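# Lock pliers onto the slotted rod and lift it

## Task

Turn the locking pliers' end screw until the jaws suit the rod lying in the slot, then clamp and lock the pliers tightly on that rod so it sits in the notches of the jaws, and raise the rod at least a good hand's breadth above the bottom of the slot. At the finish, one gripper must hold the pliers steady by their handles, with the pliers and rod touching nothing else, while the other gripper holds nothing and its arm stays well away from the pliers and the rod.

## Robot and tools

Robot: two arms, left_arm and right_arm, each with a two-finger parallel gripper. Their bases sit at (-0.009, +0.303, 0) m for left_arm and (-0.036, -0.281, 0) m for right_arm. The arm names do not tell you which side of a picture an arm appears on.

Scene frame: origin on the table surface midway between the arms, +x reaching out over the table, +z up, and left_arm on the +y side. All positions are in metres; orientations are quaternions written w first (qw, qx, qy, qz). A gripper's fingers extend along its own +z axis and close along its own y axis. end_effector_position is the point between the finger pads, roughly 1 cm short of the fingertips. Reported hand positions can be a little wrong, more so when an arm is stretched far.

The row: every command that moves the arms uses rows of 16 numbers covering both arms together: left_arm x, y, z, qw, qx, qy, qz, opening, then right_arm in the same order. x, y, z and the quaternion are an absolute target pose for that gripper in the scene frame, not an offset. Opening runs from -1 (closed) to +1 (fully open, 0.093 m). To leave an arm where it is, repeat its whole last reported pose and its current opening. To keep a hand's orientation fixed, repeat the quaternion you sent before instead of copying the reported one, which may have drifted.

execute_actions: argument actions is a list holding at most one item. An empty list just reports the state. An action is {"rows": [...], "steps": n}: one to 15 rows and at most 15 steps of 1/30 s each; each row is used for one step and the final row is reused for any remaining steps. A wait is {"steps": n} with n up to 300, counted from the previous result. Optional pictures (true/false) controls whether camera images come back. A call is rejected outright, sending nothing, if any target lies more than 0.6 m from that arm's last reported position along any of its gripper axes.

move: argument target is one 16-number row as above; speed is the top path speed in m/s, 0.002 to 0.5, default 0.25, with rotation capped at twice that value in rad/s. Each gripper travels in a straight line toward its target and both paths finish together, lasting 0.5 to 10 s (cut off at 10 s if longer). Openings are applied at the start. Paths do not avoid obstacles or the other arm, and a hand may trail, wander or overshoot speed, especially near full reach. Faster contacts and targets set deeper past a contact press harder. The result adds a move: line giving the ending (done, off_target, moving, held, fault) and any limits (paced means the target was clipped; held means a safety check blocked some steps), plus each hand's remaining distance to its target.

wait: seconds from 0 to 10; nothing new is commanded. zoom_image: camera (cam_high, cam_left_wrist or cam_right_wrist) and region [x0, y0, x1, y1] in pixels of that camera's latest 504x504 image, origin top-left, at most 504 by 504. show_instructions shows the reference image (the locking pliers manual). read_manual returns licence texts only. finished_scene takes the scene number and is final; call it only when the goal holds steadily.

Motion limits: each control step clips the commanded pose to within 70 mm and 16 degrees of the measured one, and position wins over orientation if both cannot be met. Joint friction can leave a hand up to about 31 mm short, and very small requested moves may not happen at all. After an action ends, an arm continues only to its last clipped pose, so compare the reported pose with your goal and send the remainder. Joint ranges (rad): waist -2.618 to 3.054, shoulder 0 to 3.142, elbow 0 to 3.142, wrist pitch and wrist yaw -1.571 to 1.571, wrist roll -2.094 to 2.094.

Reading results: the state line gives each gripper's position and quaternion. grip_measured is the gripper motor's position on the opening scale; the pads meet near -0.94 and each millimetre of object width adds about 0.0208, with a fixed per-gripper error of up to 0.02. The fingers are spring-driven, so after touching an object they stop while the motor keeps going; a command set further below the object's width reading squeezes harder, up to roughly 50 to 62 N per pad (less on parts thinner than about 5 mm). Keep sending the same closing number to keep a grip. The Joint positions list ends with the opening in metres. A pose unreachable line names an arm whose command the clearance check altered or blocked; HELD flags the steps affected. A Hand target line shows where the controller is currently steering each hand. Joint torques are raw and noisy. MOTOR HOT appears at 75 °C; at 90 °C the arm is stopped for 10 s, and at 100 °C it goes limp and drops; these stops show as OVER-TEMPERATURE FAULT lines, so avoid long heavy holds.

Cameras: cam_high is a fixed overhead view; cam_left_wrist and cam_right_wrist ride on the hands. Calibration data is given in OpenCV form and may be off by a few degrees and millimetres.

Avoid: knocking or placing anything off the table, letting the arms collide or press on each other, dropping or letting the pliers slip, slamming into objects and pushing very hard. A loose object may occasionally be nudged by an outside disturbance.

Each tool is called after ">>>" as name([rows], argument=value, ...), one row to a line, values as JSON.

Reference images:

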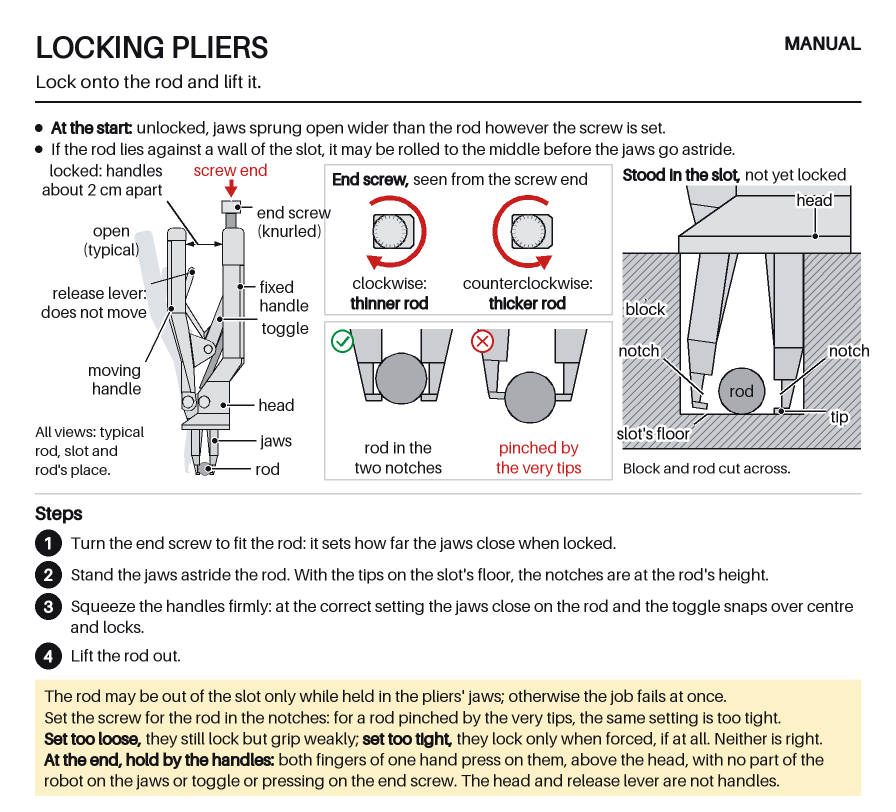

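## Session

>>> execute_actions(actions=[])

Scene clock: 0.00 s of 8100.00 s.
left_arm: end_effector_position=(+0.0912, +0.4221, +0.1613) grip_measured=+1.000 end_effector_quat_wxyz=(-0.112, +0.969, -0.143, +0.170) | right_arm: end_effector_position=(+0.1306, -0.4270, +0.1174) grip_measured=+1.000 end_effector_quat_wxyz=(-0.027, -0.012, +0.995, +0.099)
Joint positions: left_arm=[ 0.985  0.804  0.897 -1.348  0.268 -1.73   0.093] | right_arm=[-0.732  1.543  1.215 -1.423 -0.098 -0.826  0.093]
Joint velocities: left_arm=[ 0.002 -0.012  0.002  0.007 -0.051  0.007  0.   ] | right_arm=[-0.002  0.002 -0.017  0.037 -0.007 -0.022  0.   ]
Joint torques (N m, as the arm reports them, + toward a larger angle): no reading
Hand target (left_arm): +0.091, +0.422, +0.161; -0.112, +0.969, -0.143, +0.170
Hand target (right_arm): +0.131, -0.427, +0.117; -0.027, -0.012, +0.995, +0.099

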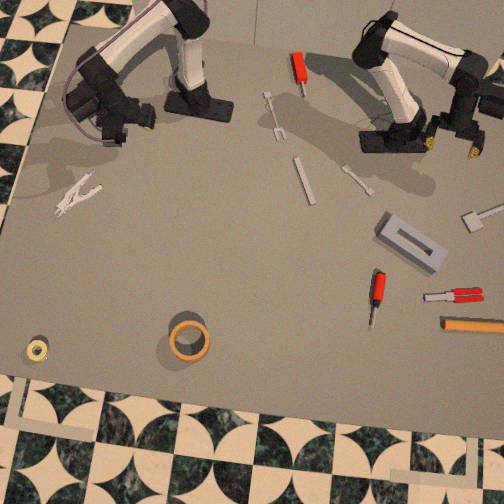

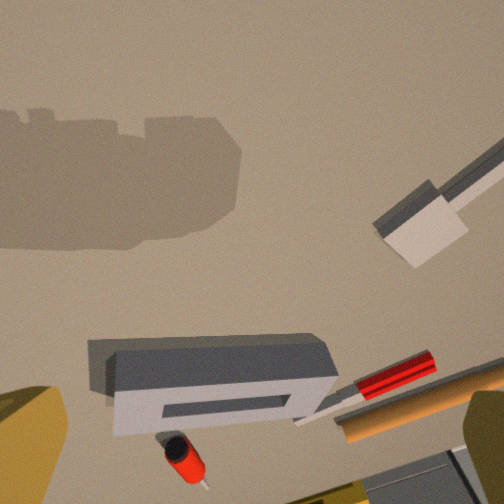

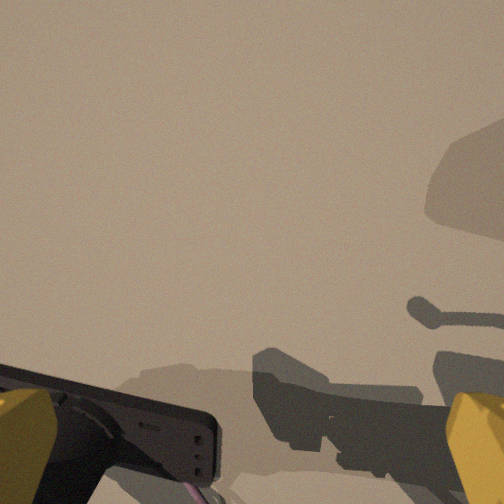

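>>> zoom_image(camera="cam_high", region=[30, 150, 130, 240])

>>> zoom_image(camera="cam_high", region=[360, 190, 504, 320])

Region (30, 150, 130, 240) of cam_high's 504x504 image, scaled by 5.040, with more detail than that image has; it fills the top 454 rows of this view, and the rest is white.

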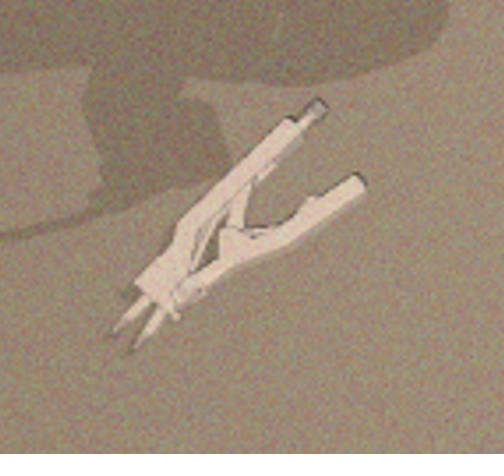

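Region (360, 190, 504, 320) of cam_high's 504x504 image, scaled by 3.500, with more detail than that image has; it fills the top 455 rows of this view, and the rest is white.

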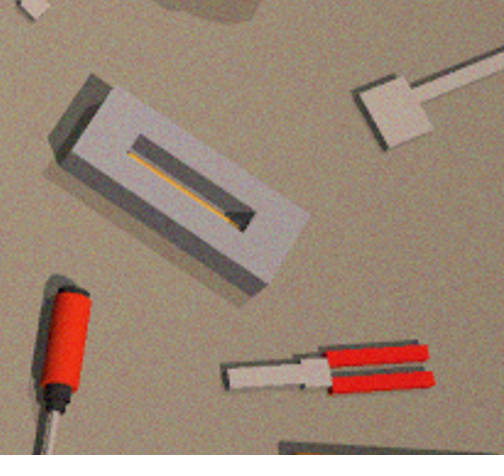

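>>> move(target=[0.305,0.31,0.15,0,-0.5,0.866,0,1, 0.27,-0.62,0.13,0,0.225,0.974,0,1])

Scene clock: 30.83 s of 8100.00 s.
left_arm: end_effector_position=(+0.3068, +0.3086, +0.1481) grip_measured=+1.000 end_effector_quat_wxyz=(+0.000, -0.506, +0.862, -0.025) | right_arm: end_effector_position=(+0.2764, -0.6153, +0.1288) grip_measured=+1.000 end_effector_quat_wxyz=(+0.020, +0.218, +0.976, -0.010)
Joint positions: left_arm=[-0.137  1.715  1.537 -1.368  0.044 -1.023  0.093] | right_arm=[-0.76   2.34   2.372 -1.558 -0.007 -0.382  0.093]
Joint velocities: left_arm=[ 0.012  0.007 -0.007 -0.007 -0.007  0.022  0.   ] | right_arm=[-0.007 -0.022  0.002 -0.066  0.007 -0.037  0.   ]
Joint torques (N m, as the arm reports them, + toward a larger angle): left_arm=[-0.79 -7.4  10.52  0.29 -0.2   0.12] | right_arm=[ -0.87 -12.29   7.95   0.35  -0.02  -0.05]
Hand target (left_arm): +0.310, +0.308, +0.149; +0.000, -0.499, +0.866, -0.021
Hand target (right_arm): +0.273, -0.618, +0.128; +0.014, +0.226, +0.974, -0.010
Off the commanded pose (left_arm): 0.003 m, 3 deg.
Off the commanded pose (right_arm): 0.008 m, 3 deg.
joint sent to its limit (right arm) — the command would take joint 4 (wrist pitch) past its lower limit, so that joint was sent only as far as its limit.
move: off_target (left_arm, right_arm)
camera_calibration (this result's frames):
cam_left_wrist: T_world_to_cam=[[0.874677, -0.48444, 0.0160683, -0.121037], [-0.439473, -0.778632, 0.447879, 0.346224], [-0.204459, -0.398811, -0.89395, 0.400454], [0, 0, 0, 1]] pos_world=[0.339901, 0.370652, 0.204864]
cam_right_wrist: T_world_to_cam=[[-0.402054, -0.915607, -0.00413287, -0.452594], [-0.844673, 0.369157, 0.387621, 0.45067], [-0.353383, 0.159336, -0.921809, 0.397759], [0, 0, 0, 1]] pos_world=[0.339263, -0.644143, 0.190098]

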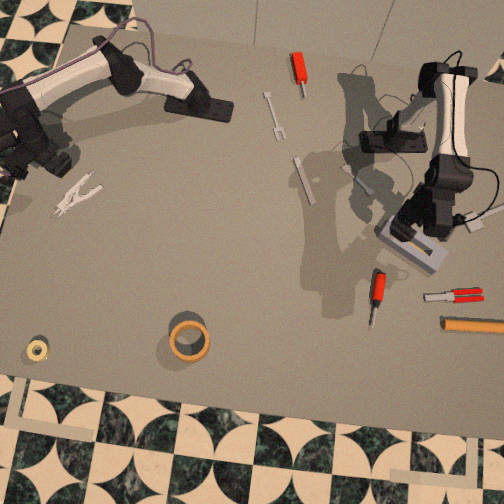

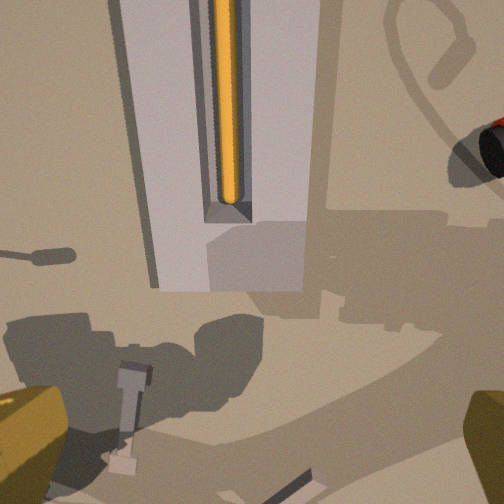

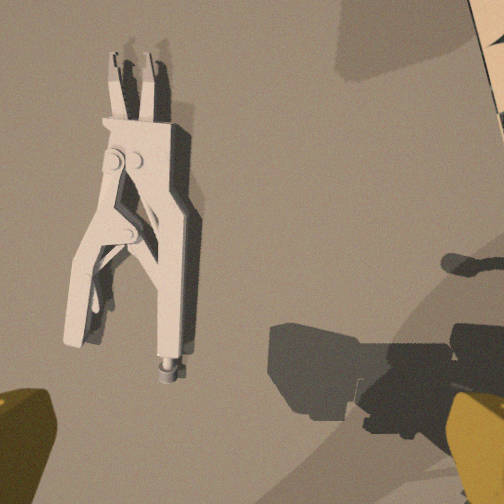

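>>> zoom_image(camera="cam_right_wrist", region=[30, 30, 250, 400])

>>> zoom_image(camera="cam_left_wrist", region=[150, 60, 320, 230])

Region (30, 30, 250, 400) of cam_right_wrist's 504x504 image, scaled by 1.362, with more detail than that image has; it fills the left 300 columns of this view, and the rest is white.

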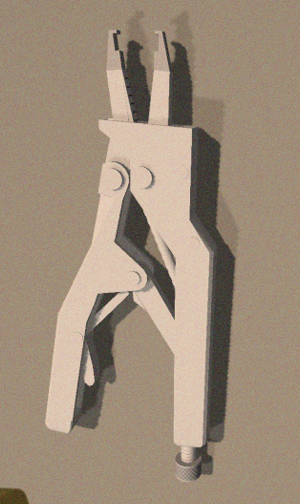

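Region (150, 60, 320, 230) of cam_left_wrist's 504x504 image, scaled by 2.965, with more detail than that image has.

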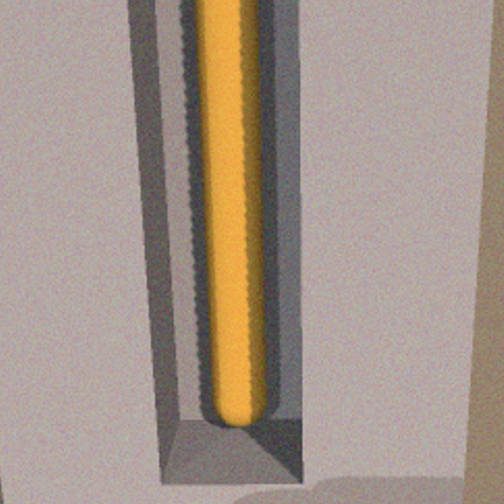

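>>> move(target=[0.31,0.331,0.07,0,-0.5,0.866,0,1, 0.268,-0.54,0.05,0,0.242,0.970,0,1], speed=0.15)

Scene clock: 62.83 s of 8100.00 s.
left_arm: end_effector_position=(+0.3162, +0.3280, +0.0800) grip_measured=+1.000 end_effector_quat_wxyz=(+0.010, -0.500, +0.866, -0.008) | right_arm: end_effector_position=(+0.2644, -0.5384, +0.0451) grip_measured=+1.000 end_effector_quat_wxyz=(-0.011, +0.240, +0.971, +0.009)
Joint positions: left_arm=[-0.098  1.77   1.331 -1.105  0.006 -0.969  0.093] | right_arm=[-0.649  2.11   1.659 -1.148 -0.005 -0.227  0.093]
Joint velocities: left_arm=[-0.017 -0.012 -0.002 -0.051  0.007 -0.022  0.   ] | right_arm=[-0.012 -0.002 -0.007 -0.037  0.007 -0.022  0.   ]
Joint torques (N m, as the arm reports them, + toward a larger angle): left_arm=[ 0.41 -8.4   5.78  0.5  -0.24  0.11] | right_arm=[  0.05 -14.06   5.39   0.55  -0.03  -0.12]
Hand target (left_arm): +0.311, +0.331, +0.070; -0.000, -0.500, +0.866, +0.001
Hand target (right_arm): +0.266, -0.539, +0.051; -0.000, +0.242, +0.970, -0.001
Off the commanded pose (left_arm): 0.012 m, 2 deg.
Off the commanded pose (right_arm): 0.006 m, 2 deg.
move: off_target (left_arm)
camera_calibration (this result's frames):
cam_left_wrist: T_world_to_cam=[[0.867652, -0.497168, -0.00203395, -0.110872], [-0.451254, -0.789227, 0.416521, 0.405673], [-0.208686, -0.360478, -0.909124, 0.33921], [0, 0, 0, 1]] pos_world=[0.350049, 0.387324, 0.139187]
cam_right_wrist: T_world_to_cam=[[-0.442734, -0.896231, -0.0275207, -0.365146], [-0.806034, 0.384356, 0.450088, 0.439753], [-0.392805, 0.221452, -0.89256, 0.346652], [0, 0, 0, 1]] pos_world=[0.32896, -0.573044, 0.101431]

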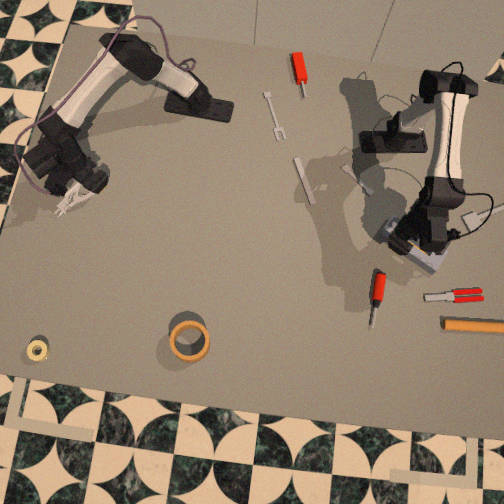

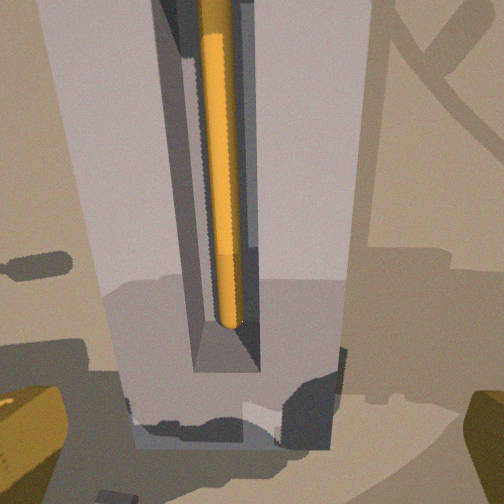

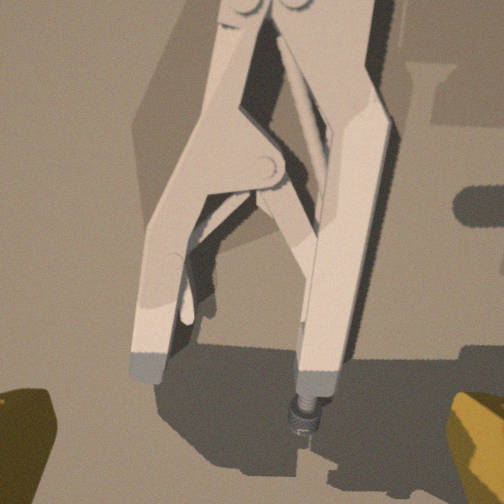

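>>> move(target=[0.308,0.333,0.02,0,-0.5,0.866,0,1, 0.284,-0.549,0.014,0,0.276,0.961,0,1], speed=0.05)

Scene clock: 75.00 s of 8100.00 s.
left_arm: end_effector_position=(+0.3164, +0.3299, +0.0308) grip_measured=+1.000 end_effector_quat_wxyz=(+0.012, -0.500, +0.866, -0.009) | right_arm: end_effector_position=(+0.2775, -0.5458, +0.0163) grip_measured=+1.000 end_effector_quat_wxyz=(-0.006, +0.276, +0.961, +0.006)
Joint positions: left_arm=[-0.092  1.823  1.192 -0.91   0.006 -0.962  0.093] | right_arm=[-0.641  2.184  1.659 -1.062 -0.005 -0.145  0.093]
Joint velocities: left_arm=[-0.007  0.007 -0.002  0.051 -0.037 -0.022  0.   ] | right_arm=[ 0.007  0.012  0.007 -0.007 -0.037 -0.007  0.   ]
Joint torques (N m, as the arm reports them, + toward a larger angle): left_arm=[ 0.33 -8.42  5.1   0.49 -0.19  0.12] | right_arm=[  0.38 -11.11   7.25   0.62  -0.02  -0.04]
Hand target (left_arm): +0.309, +0.333, +0.020; -0.000, -0.500, +0.866, +0.000
Hand target (right_arm): +0.284, -0.548, +0.014; -0.000, +0.276, +0.961, -0.000
Off the commanded pose (left_arm): 0.014 m, 2 deg.
Off the commanded pose (right_arm): 0.008 m, 1 deg.
move: off_target (left_arm)
camera_calibration (this result's frames):
cam_left_wrist: T_world_to_cam=[[0.867086, -0.498158, 0.00103614, -0.109794], [-0.453746, -0.788921, 0.414388, 0.428501], [-0.205613, -0.35978, -0.9101, 0.294024], [0, 0, 0, 1]] pos_world=[0.350087, 0.389143, 0.0901388]
cam_right_wrist: T_world_to_cam=[[-0.507911, -0.861094, -0.0233262, -0.329541], [-0.778561, 0.447306, 0.440182, 0.493017], [-0.368604, 0.241734, -0.897606, 0.332174], [0, 0, 0, 1]] pos_world=[0.338906, -0.584593, 0.0734578]

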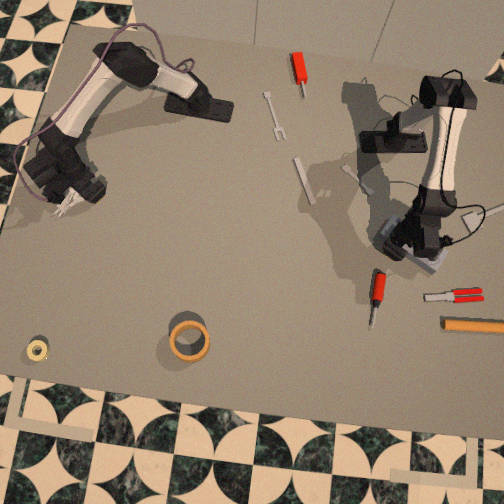

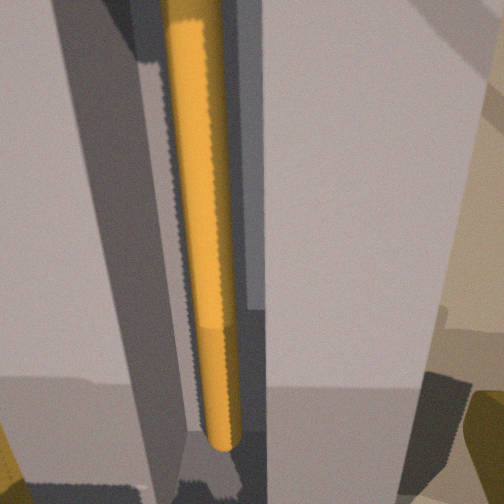

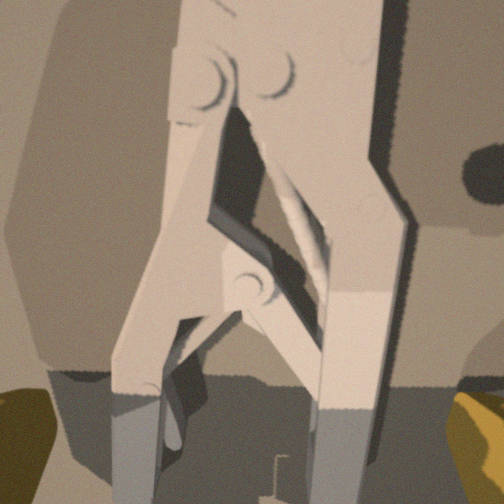

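>>> move(target=[0.308,0.333,0.015,0,-0.5,0.866,0,0.2, 0.284,-0.549,0.010,0,0.276,0.961,0,0.15], speed=0.03)

Scene clock: 80.03 s of 8100.00 s.
left_arm: end_effector_position=(+0.3077, +0.3354, +0.0288) grip_measured=+0.393 end_effector_quat_wxyz=(+0.002, -0.503, +0.864, +0.007) | right_arm: end_effector_position=(+0.2781, -0.5464, +0.0163) grip_measured=+0.153 end_effector_quat_wxyz=(-0.004, +0.276, +0.961, +0.005)
Joint positions: left_arm=[-0.083  1.825  1.186 -0.935 -0.014 -0.961  0.064] | right_arm=[-0.641  2.184  1.659 -1.058 -0.005 -0.145  0.053]
Joint velocities: left_arm=[-0.017 -0.007  0.012  0.037 -0.037 -0.037  0.001] | right_arm=[ 0.002 -0.017 -0.002 -0.022  0.007 -0.007  0.   ]
Joint torques (N m, as the arm reports them, + toward a larger angle): left_arm=[-0.27 -8.04  4.3   0.94  0.04  0.09] | right_arm=[  0.26 -10.67   6.8    0.68  -0.03  -0.06]
Hand target (left_arm): +0.308, +0.333, +0.015; -0.001, -0.500, +0.866, +0.000
Hand target (right_arm): +0.284, -0.549, +0.010; +0.000, +0.276, +0.961, +0.000
Off the commanded pose (left_arm): 0.014 m, 1 deg.
Off the commanded pose (right_arm): 0.009 m, 1 deg.
move: off_target (left_arm)
camera_calibration (this result's frames):
cam_left_wrist: T_world_to_cam=[[0.870552, -0.490634, -0.0376596, -0.101932], [-0.432836, -0.799907, 0.415694, 0.426951], [-0.234078, -0.345583, -0.908724, 0.29636], [0, 0, 0, 1]] pos_world=[0.342908, 0.393926, 0.0879901]
cam_right_wrist: T_world_to_cam=[[-0.50851, -0.860766, -0.0223586, -0.329417], [-0.779257, 0.449, 0.437214, 0.494914], [-0.3663, 0.239751, -0.899079, 0.330824], [0, 0, 0, 1]] pos_world=[0.339335, -0.585083, 0.0736882]

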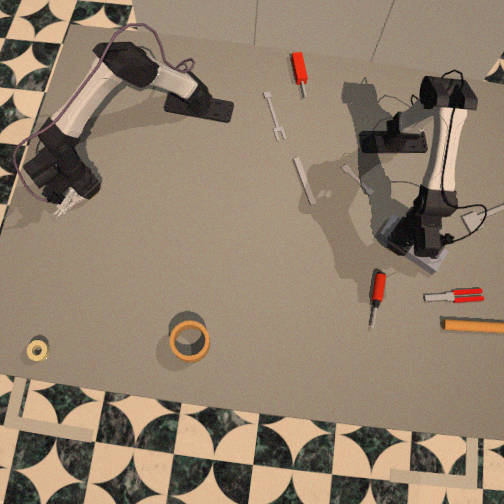

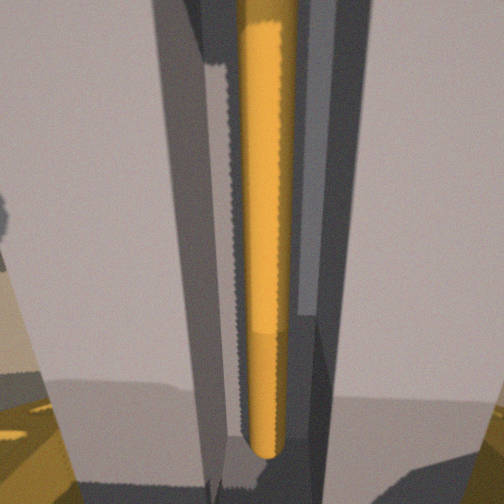

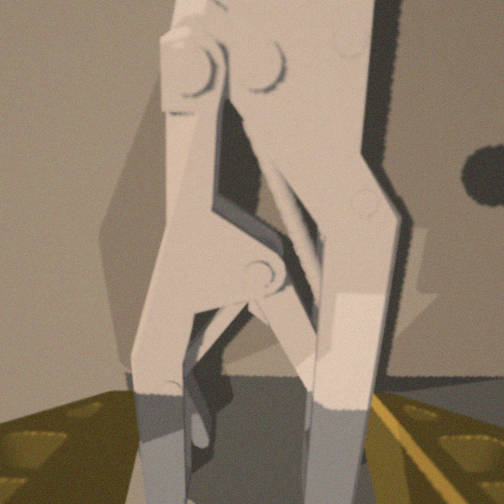

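>>> move(target=[0.283,0.290,0.025,0,-0.5,0.866,0,0.2, 0.28,-0.547,0.06,0,0.276,0.961,0,0.05], speed=0.03)

Scene clock: 86.23 s of 8100.00 s.
left_arm: end_effector_position=(+0.3071, +0.3332, +0.0294) grip_measured=+0.393 end_effector_quat_wxyz=(+0.061, -0.498, +0.864, +0.037) | right_arm: end_effector_position=(+0.2782, -0.5466, +0.0458) grip_measured=+0.052 end_effector_quat_wxyz=(-0.009, +0.276, +0.961, +0.007)
Joint positions: left_arm=[-0.148  1.758  1.097 -0.838 -0.123 -1.012  0.064] | right_arm=[-0.641  2.167  1.752 -1.178 -0.005 -0.145  0.048]
Joint velocities: left_arm=[-0.002  0.007  0.002  0.007 -0.066  0.007 -0.001] | right_arm=[ 0.007  0.017 -0.007 -0.037 -0.037 -0.037 -0.001]
Joint torques (N m, as the arm reports them, + toward a larger angle): left_arm=[ -5.07 -10.78   4.82  -0.2    1.1   -0.79] | right_arm=[  0.07 -14.4    8.11   0.18  -0.03  -0.09]
Hand target (left_arm): +0.284, +0.294, +0.025; -0.001, -0.500, +0.866, +0.003
Hand target (right_arm): +0.280, -0.547, +0.060; +0.000, +0.276, +0.961, -0.000
Off the commanded pose (left_arm): 0.050 m, 8 deg.
Off the commanded pose (right_arm): 0.014 m, 1 deg.
move: off_target (left_arm, right_arm)
camera_calibration (this result's frames):
cam_left_wrist: T_world_to_cam=[[0.868253, -0.495176, -0.0306249, -0.100512], [-0.466035, -0.835212, 0.291944, 0.450327], [-0.170142, -0.239209, -0.955945, 0.242347], [0, 0, 0, 1]] pos_world=[0.338371, 0.384319, 0.0971221]
cam_right_wrist: T_world_to_cam=[[-0.508684, -0.860628, -0.0236597, -0.32868], [-0.775812, 0.44629, 0.446029, 0.479373], [-0.373306, 0.245243, -0.894706, 0.362232], [0, 0, 0, 1]] pos_world=[0.339933, -0.585645, 0.1025]

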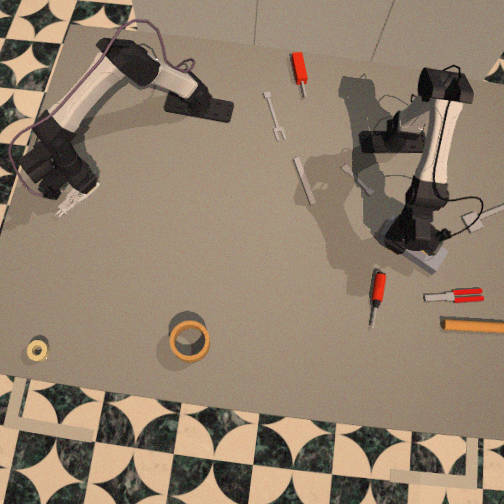

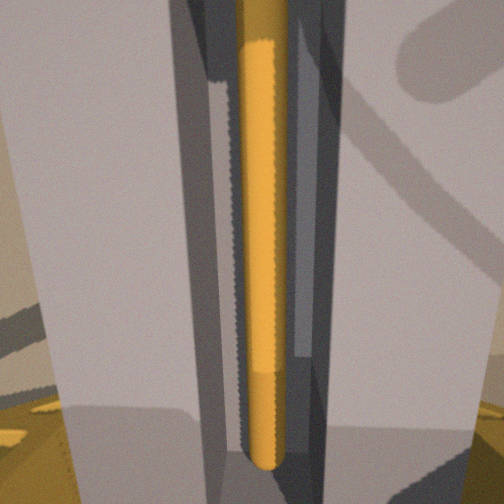

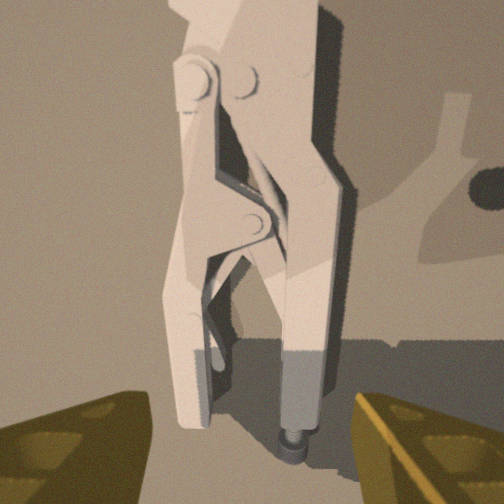

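>>> move(target=[0.308,0.335,0.10,0,-0.5,0.866,0,1, 0.33,-0.578,0.07,0,0.276,0.961,0,1], speed=0.1)

>>> zoom_image(camera="cam_right_wrist", region=[130, 0, 380, 250])

Scene clock: 91.03 s of 8100.00 s.
left_arm: end_effector_position=(+0.3034, +0.3336, +0.0938) grip_measured=+1.000 end_effector_quat_wxyz=(-0.004, -0.500, +0.866, +0.005) | right_arm: end_effector_position=(+0.3299, -0.5798, +0.0707) grip_measured=+1.000 end_effector_quat_wxyz=(+0.007, +0.275, +0.961, -0.000)
Joint positions: left_arm=[-0.083  1.749  1.361 -1.194 -0.006 -0.955  0.093] | right_arm=[-0.624  2.419  2.278 -1.417 -0.005 -0.129  0.093]
Joint velocities: left_arm=[ 0.017 -0.002 -0.017 -0.066  0.007 -0.007  0.   ] | right_arm=[-0.017 -0.007  0.002 -0.037  0.037  0.007  0.   ]
Joint torques (N m, as the arm reports them, + toward a larger angle): left_arm=[ 0.2  -9.61 10.17  0.18 -0.11  0.12] | right_arm=[  0.28 -13.     7.87   0.22  -0.02  -0.05]
Hand target (left_arm): +0.307, +0.336, +0.100; +0.001, -0.500, +0.866, +0.000
Hand target (right_arm): +0.331, -0.578, +0.070; +0.000, +0.276, +0.961, -0.000
Off the commanded pose (left_arm): 0.008 m, 1 deg.
Off the commanded pose (right_arm): 0.002 m, 1 deg.
move: done
camera_calibration (this result's frames):
cam_left_wrist: T_world_to_cam=[[0.8671, -0.49657, -0.0394445, -0.093477], [-0.434902, -0.793266, 0.426133, 0.394072], [-0.242895, -0.352345, -0.9038, 0.358261], [0, 0, 0, 1]] pos_world=[0.339456, 0.392418, 0.152182]
cam_right_wrist: T_world_to_cam=[[-0.507141, -0.861676, -0.0179348, -0.331906], [-0.787885, 0.455076, 0.414901, 0.534416], [-0.349349, 0.224544, -0.90969, 0.393085], [0, 0, 0, 1]] pos_world=[0.390059, -0.61746, 0.129902]

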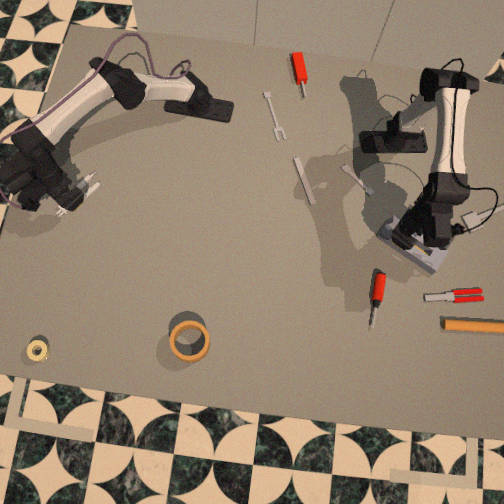

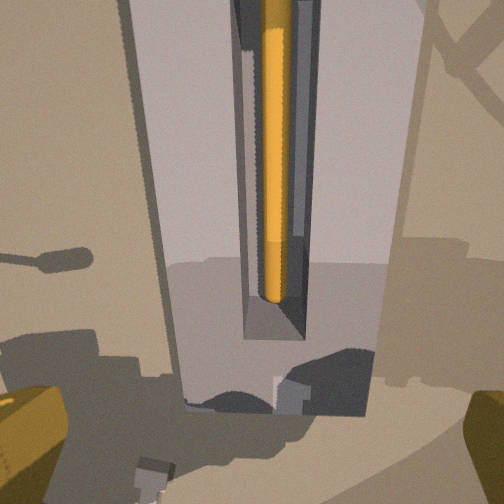

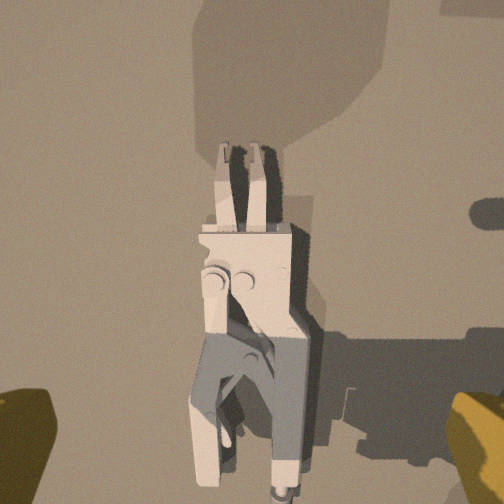

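Region (130, 0, 380, 250) of cam_right_wrist's 504x504 image, scaled by 2.016, with more detail than that image has.

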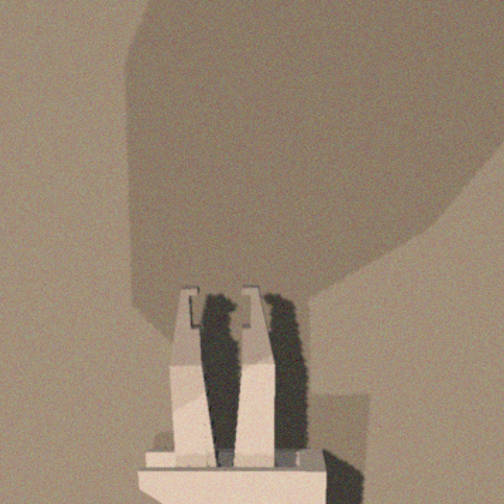

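>>> zoom_image(camera="cam_left_wrist", region=[200, 200, 350, 350])

>>> zoom_image(camera="cam_right_wrist", region=[200, 130, 290, 220])

Region (200, 200, 350, 350) of cam_left_wrist's 504x504 image, scaled by 3.360, with more detail than that image has.

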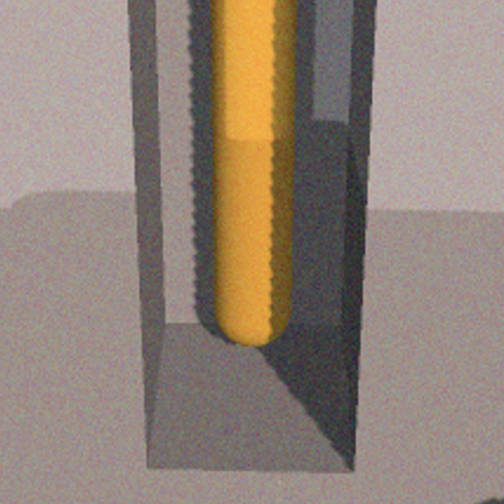

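Region (200, 130, 290, 220) of cam_right_wrist's 504x504 image, scaled by 5.600, with more detail than that image has.

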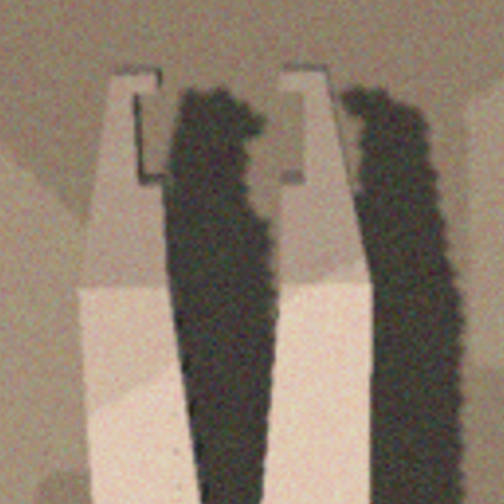

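>>> move(target=[0.25,0.30,0.15,0,-0.5,0.866,0,1, 0.282,-0.548,0.004,0,0.276,0.961,0,0.4], speed=0.06)

Scene clock: 116.47 s of 8100.00 s.
left_arm: end_effector_position=(+0.2576, +0.3014, +0.1524) grip_measured=+1.000 end_effector_quat_wxyz=(+0.009, -0.500, +0.866, -0.005) | right_arm: end_effector_position=(+0.2846, -0.5448, +0.0084) grip_measured=+0.401 end_effector_quat_wxyz=(-0.003, +0.275, +0.961, +0.004)
Joint positions: left_arm=[-0.184  1.532  1.361 -1.379 -0.    -1.054  0.093] | right_arm=[-0.628  2.205  1.661 -1.036 -0.004 -0.133  0.064]
Joint velocities: left_arm=[-0.002  0.002 -0.012  0.022 -0.051 -0.007  0.   ] | right_arm=[-0.002 -0.002 -0.002  0.022 -0.051  0.037 -0.   ]
Joint torques (N m, as the arm reports them, + toward a larger angle): left_arm=[-0.87 -8.36  6.27  0.28 -0.09 -0.07] | right_arm=[ -1.08 -13.05   4.23   0.78  -0.03  -0.21]
Hand target (left_arm): +0.250, +0.299, +0.150; -0.001, -0.500, +0.866, -0.002
Hand target (right_arm): +0.281, -0.548, +0.005; -0.001, +0.276, +0.961, +0.000
Off the commanded pose (left_arm): 0.008 m, 1 deg.
Off the commanded pose (right_arm): 0.006 m, 1 deg.
move: done
camera_calibration (this result's frames):
cam_left_wrist: T_world_to_cam=[[0.866928, -0.498345, -0.00934946, -0.0714591], [-0.449956, -0.790543, 0.41543, 0.328334], [-0.214419, -0.355941, -0.909577, 0.383404], [0, 0, 0, 1]] pos_world=[0.291895, 0.36042, 0.211668]
cam_right_wrist: T_world_to_cam=[[-0.506815, -0.8618, -0.0209356, -0.32599], [-0.781, 0.448746, 0.434357, 0.503139], [-0.364935, 0.23649, -0.900497, 0.32358], [0, 0, 0, 1]] pos_world=[0.345821, -0.583243, 0.0660154]

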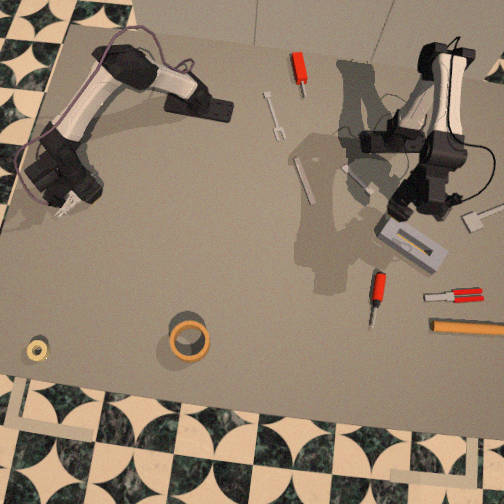

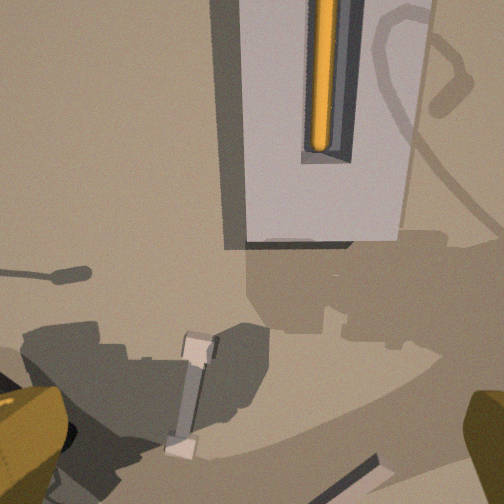

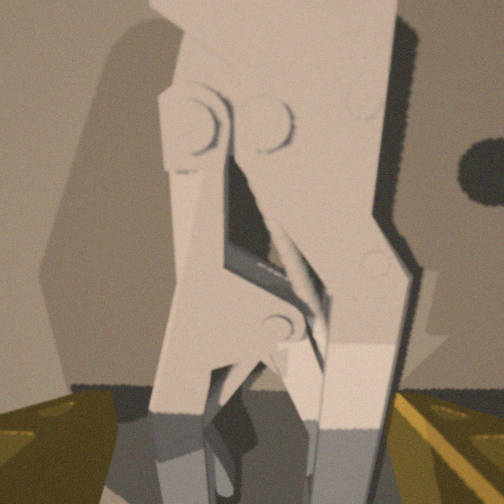

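>>> move(target=[0.25,0.30,0.15,0,-0.5,0.866,0,1, 0.282,-0.548,0.004,0,0.276,0.961,0,-0.2], speed=0.06)

Scene clock: 118.97 s of 8100.00 s.
left_arm: end_effector_position=(+0.2573, +0.3014, +0.1524) grip_measured=+1.000 end_effector_quat_wxyz=(+0.008, -0.500, +0.866, -0.005) | right_arm: end_effector_position=(+0.2834, -0.5468, +0.0084) grip_measured=-0.167 end_effector_quat_wxyz=(-0.005, +0.276, +0.961, -0.001)
Joint positions: left_arm=[-0.184  1.532  1.361 -1.381 -0.    -1.055  0.093] | right_arm=[-0.63   2.205  1.661 -1.035  0.006 -0.133  0.037]
Joint velocities: left_arm=[-0.007 -0.007  0.012  0.125 -0.037  0.051  0.   ] | right_arm=[ 0.002 -0.017  0.007 -0.007 -0.051 -0.022  0.001]
Joint torques (N m, as the arm reports them, + toward a larger angle): left_arm=[-0.71 -7.96  6.35  0.25 -0.14 -0.02] | right_arm=[ -0.88 -12.7    4.78   0.73  -0.13  -0.19]
Hand target (left_arm): +0.250, +0.300, +0.150; -0.000, -0.500, +0.866, -0.000
Hand target (right_arm): +0.282, -0.548, +0.004; -0.000, +0.276, +0.961, +0.000
Off the commanded pose (left_arm): 0.008 m, 1 deg.
Off the commanded pose (right_arm): 0.005 m, 1 deg.
move: done
camera_calibration (this result's frames):
cam_left_wrist: T_world_to_cam=[[0.867483, -0.497353, -0.0106669, -0.0713781], [-0.448417, -0.791052, 0.416124, 0.327825], [-0.215398, -0.356197, -0.909246, 0.383598], [0, 0, 0, 1]] pos_world=[0.291548, 0.360463, 0.211608]
cam_right_wrist: T_world_to_cam=[[-0.508147, -0.861201, -0.0109627, -0.327686], [-0.777984, 0.453511, 0.434821, 0.504783], [-0.369496, 0.229482, -0.90045, 0.321042], [0, 0, 0, 1]] pos_world=[0.344824, -0.584801, 0.0660005]

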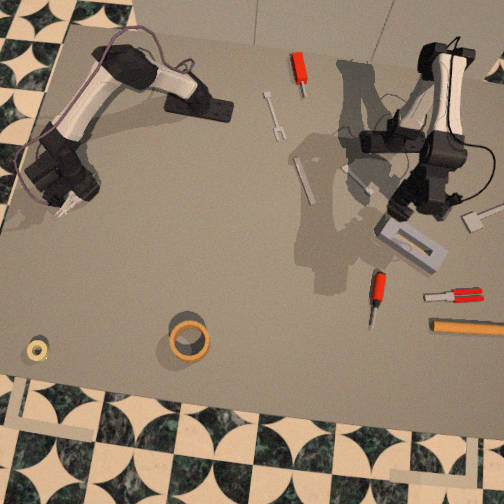

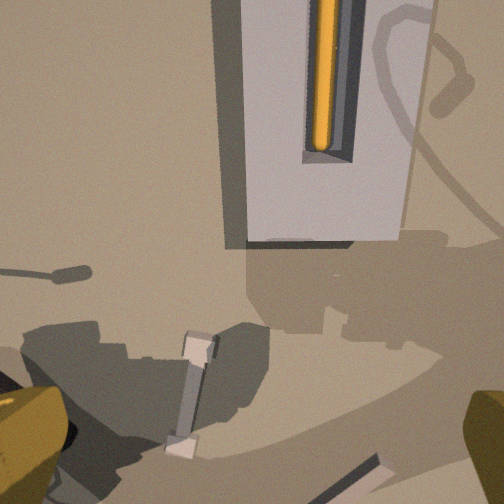

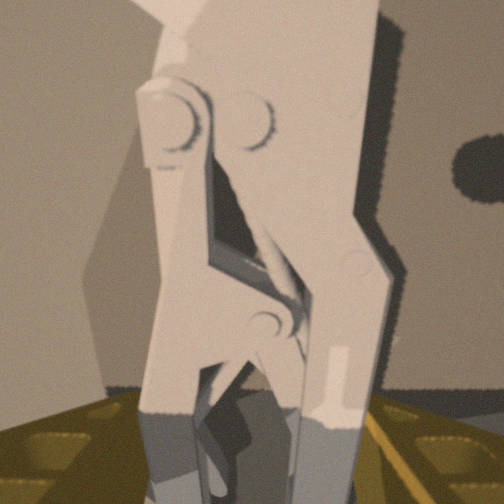

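>>> move(target=[0.25,0.30,0.15,0,-0.5,0.866,0,1, 0.28,-0.40,0.07,0,-0.259,0.966,0,-0.2], speed=0.15)

>>> move(target=[0.25,0.30,0.15,0,-0.5,0.866,0,1, 0.28,-0.08,0.05,0,-0.875,0.485,0,-0.2], speed=0.2)

Scene clock: 130.17 s of 8100.00 s.
left_arm: end_effector_position=(+0.2572, +0.3014, +0.1524) grip_measured=+1.000 end_effector_quat_wxyz=(+0.008, -0.500, +0.866, -0.005) | right_arm: end_effector_position=(+0.2818, -0.4051, +0.0625) grip_measured=-0.167 end_effector_quat_wxyz=(-0.005, -0.251, +0.968, -0.001)
Joint positions: left_arm=[-0.184  1.532  1.361 -1.381 -0.    -1.055  0.093] | right_arm=[-0.306  1.87   1.386 -1.094  0.008 -0.876  0.037]
Joint velocities: left_arm=[ 0.002 -0.002 -0.012  0.051 -0.037  0.007  0.   ] | right_arm=[-0.007  0.007  0.007  0.007  0.007 -0.037 -0.001]
Joint torques (N m, as the arm reports them, + toward a larger angle): left_arm=[-0.77 -7.97  6.38  0.23 -0.15 -0.01] | right_arm=[  0.05 -12.34   5.77   0.2   -0.11  -0.22]
Hand target (left_arm): +0.250, +0.300, +0.150; -0.000, -0.500, +0.866, -0.000
Hand target (right_arm): +0.278, -0.402, +0.070; -0.001, -0.259, +0.966, -0.003
Off the commanded pose (left_arm): 0.008 m, 1 deg.
Off the commanded pose (right_arm): 0.009 m, 1 deg.
move: done
camera_calibration (this result's frames):
cam_left_wrist: T_world_to_cam=[[0.867478, -0.497353, -0.0109993, -0.0712458], [-0.448258, -0.791053, 0.416292, 0.327718], [-0.215745, -0.356194, -0.909164, 0.383653], [0, 0, 0, 1]] pos_world=[0.291478, 0.360463, 0.211593]
cam_right_wrist: T_world_to_cam=[[0.50848, -0.860934, -0.0154983, -0.491939], [-0.771047, -0.463257, 0.436898, 0.0423014], [-0.38332, -0.210204, -0.899377, 0.162413], [0, 0, 0, 1]] pos_world=[0.345014, -0.369791, 0.119965]

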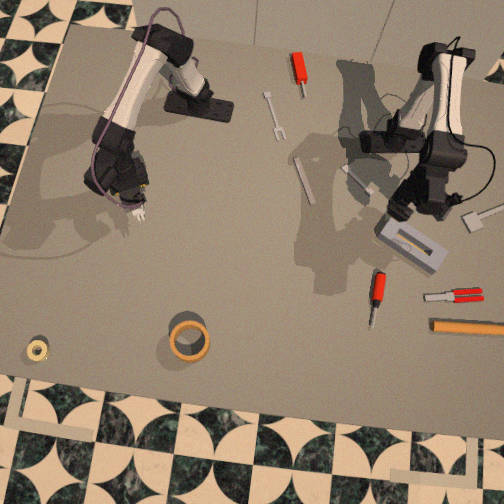

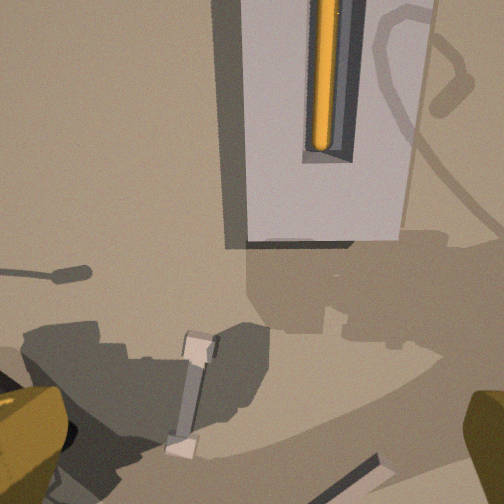

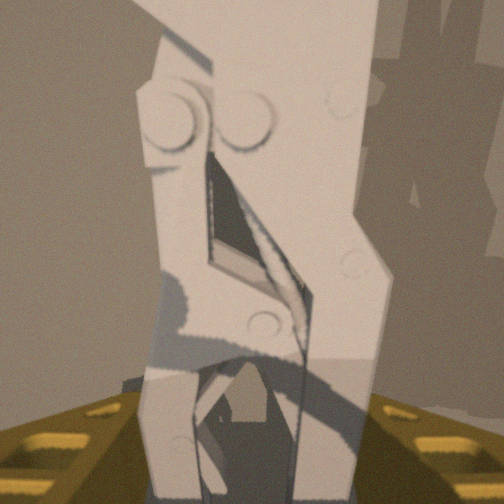

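Scene clock: 134.67 s of 8100.00 s.
left_arm: end_effector_position=(+0.2572, +0.3014, +0.1524) grip_measured=+1.000 end_effector_quat_wxyz=(+0.008, -0.500, +0.866, -0.005) | right_arm: end_effector_position=(+0.2742, -0.0857, +0.0461) grip_measured=-0.168 end_effector_quat_wxyz=(+0.005, +0.871, -0.491, +0.007)
Joint positions: left_arm=[-0.184  1.532  1.361 -1.381 -0.    -1.055  0.093] | right_arm=[ 0.632  1.976  1.464 -1.061  0.016 -1.546  0.037]
Joint velocities: left_arm=[-0.002  0.002 -0.022 -0.022 -0.007  0.007  0.   ] | right_arm=[-0.027  0.002 -0.012 -0.037 -0.022 -0.007 -0.   ]
Joint torques (N m, as the arm reports them, + toward a larger angle): left_arm=[-0.6  -8.06  6.22  0.23 -0.13 -0.03] | right_arm=[-0.01 -9.82  8.44  0.25 -0.11 -0.23]
Hand target (left_arm): +0.250, +0.300, +0.150; -0.000, -0.500, +0.866, -0.000
Hand target (right_arm): +0.277, -0.083, +0.050; +0.004, +0.875, -0.485, +0.009
Off the commanded pose (left_arm): 0.008 m, 1 deg.
Off the commanded pose (right_arm): 0.009 m, 1 deg.
move: done
camera_calibration (this result's frames):
cam_left_wrist: T_world_to_cam=[[0.867478, -0.497353, -0.0109993, -0.0712458], [-0.448258, -0.791053, 0.416292, 0.327718], [-0.215745, -0.356194, -0.909164, 0.383653], [0, 0, 0, 1]] pos_world=[0.291478, 0.360463, 0.211593]
cam_right_wrist: T_world_to_cam=[[0.841504, 0.539979, -0.0171435, -0.184597], [0.490917, -0.751026, 0.441543, -0.179356], [0.225549, -0.379976, -0.897076, 0.0302775], [0, 0, 0, 1]] pos_world=[0.236559, -0.0235181, 0.10319]

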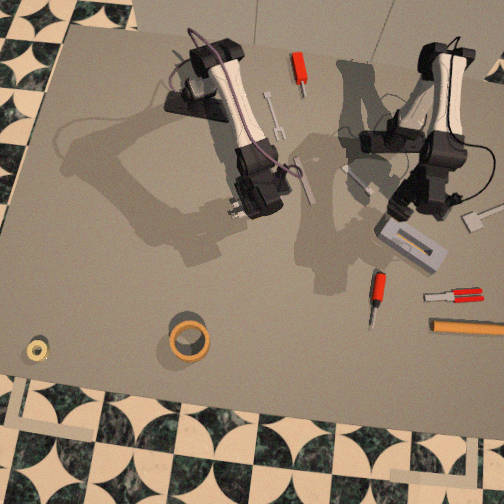

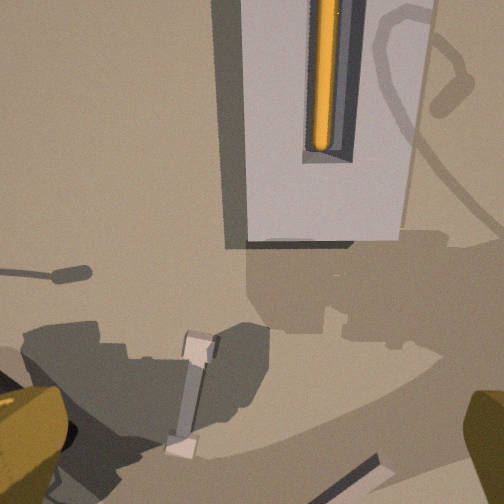

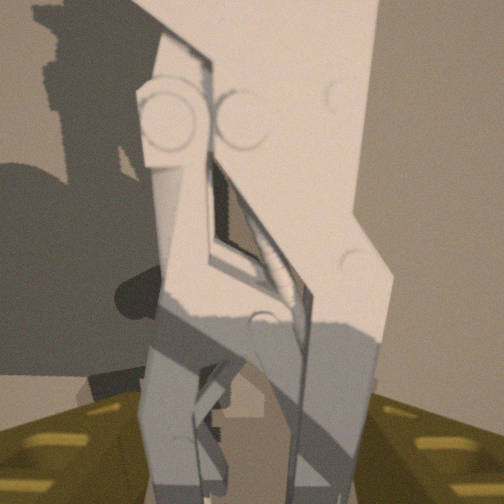

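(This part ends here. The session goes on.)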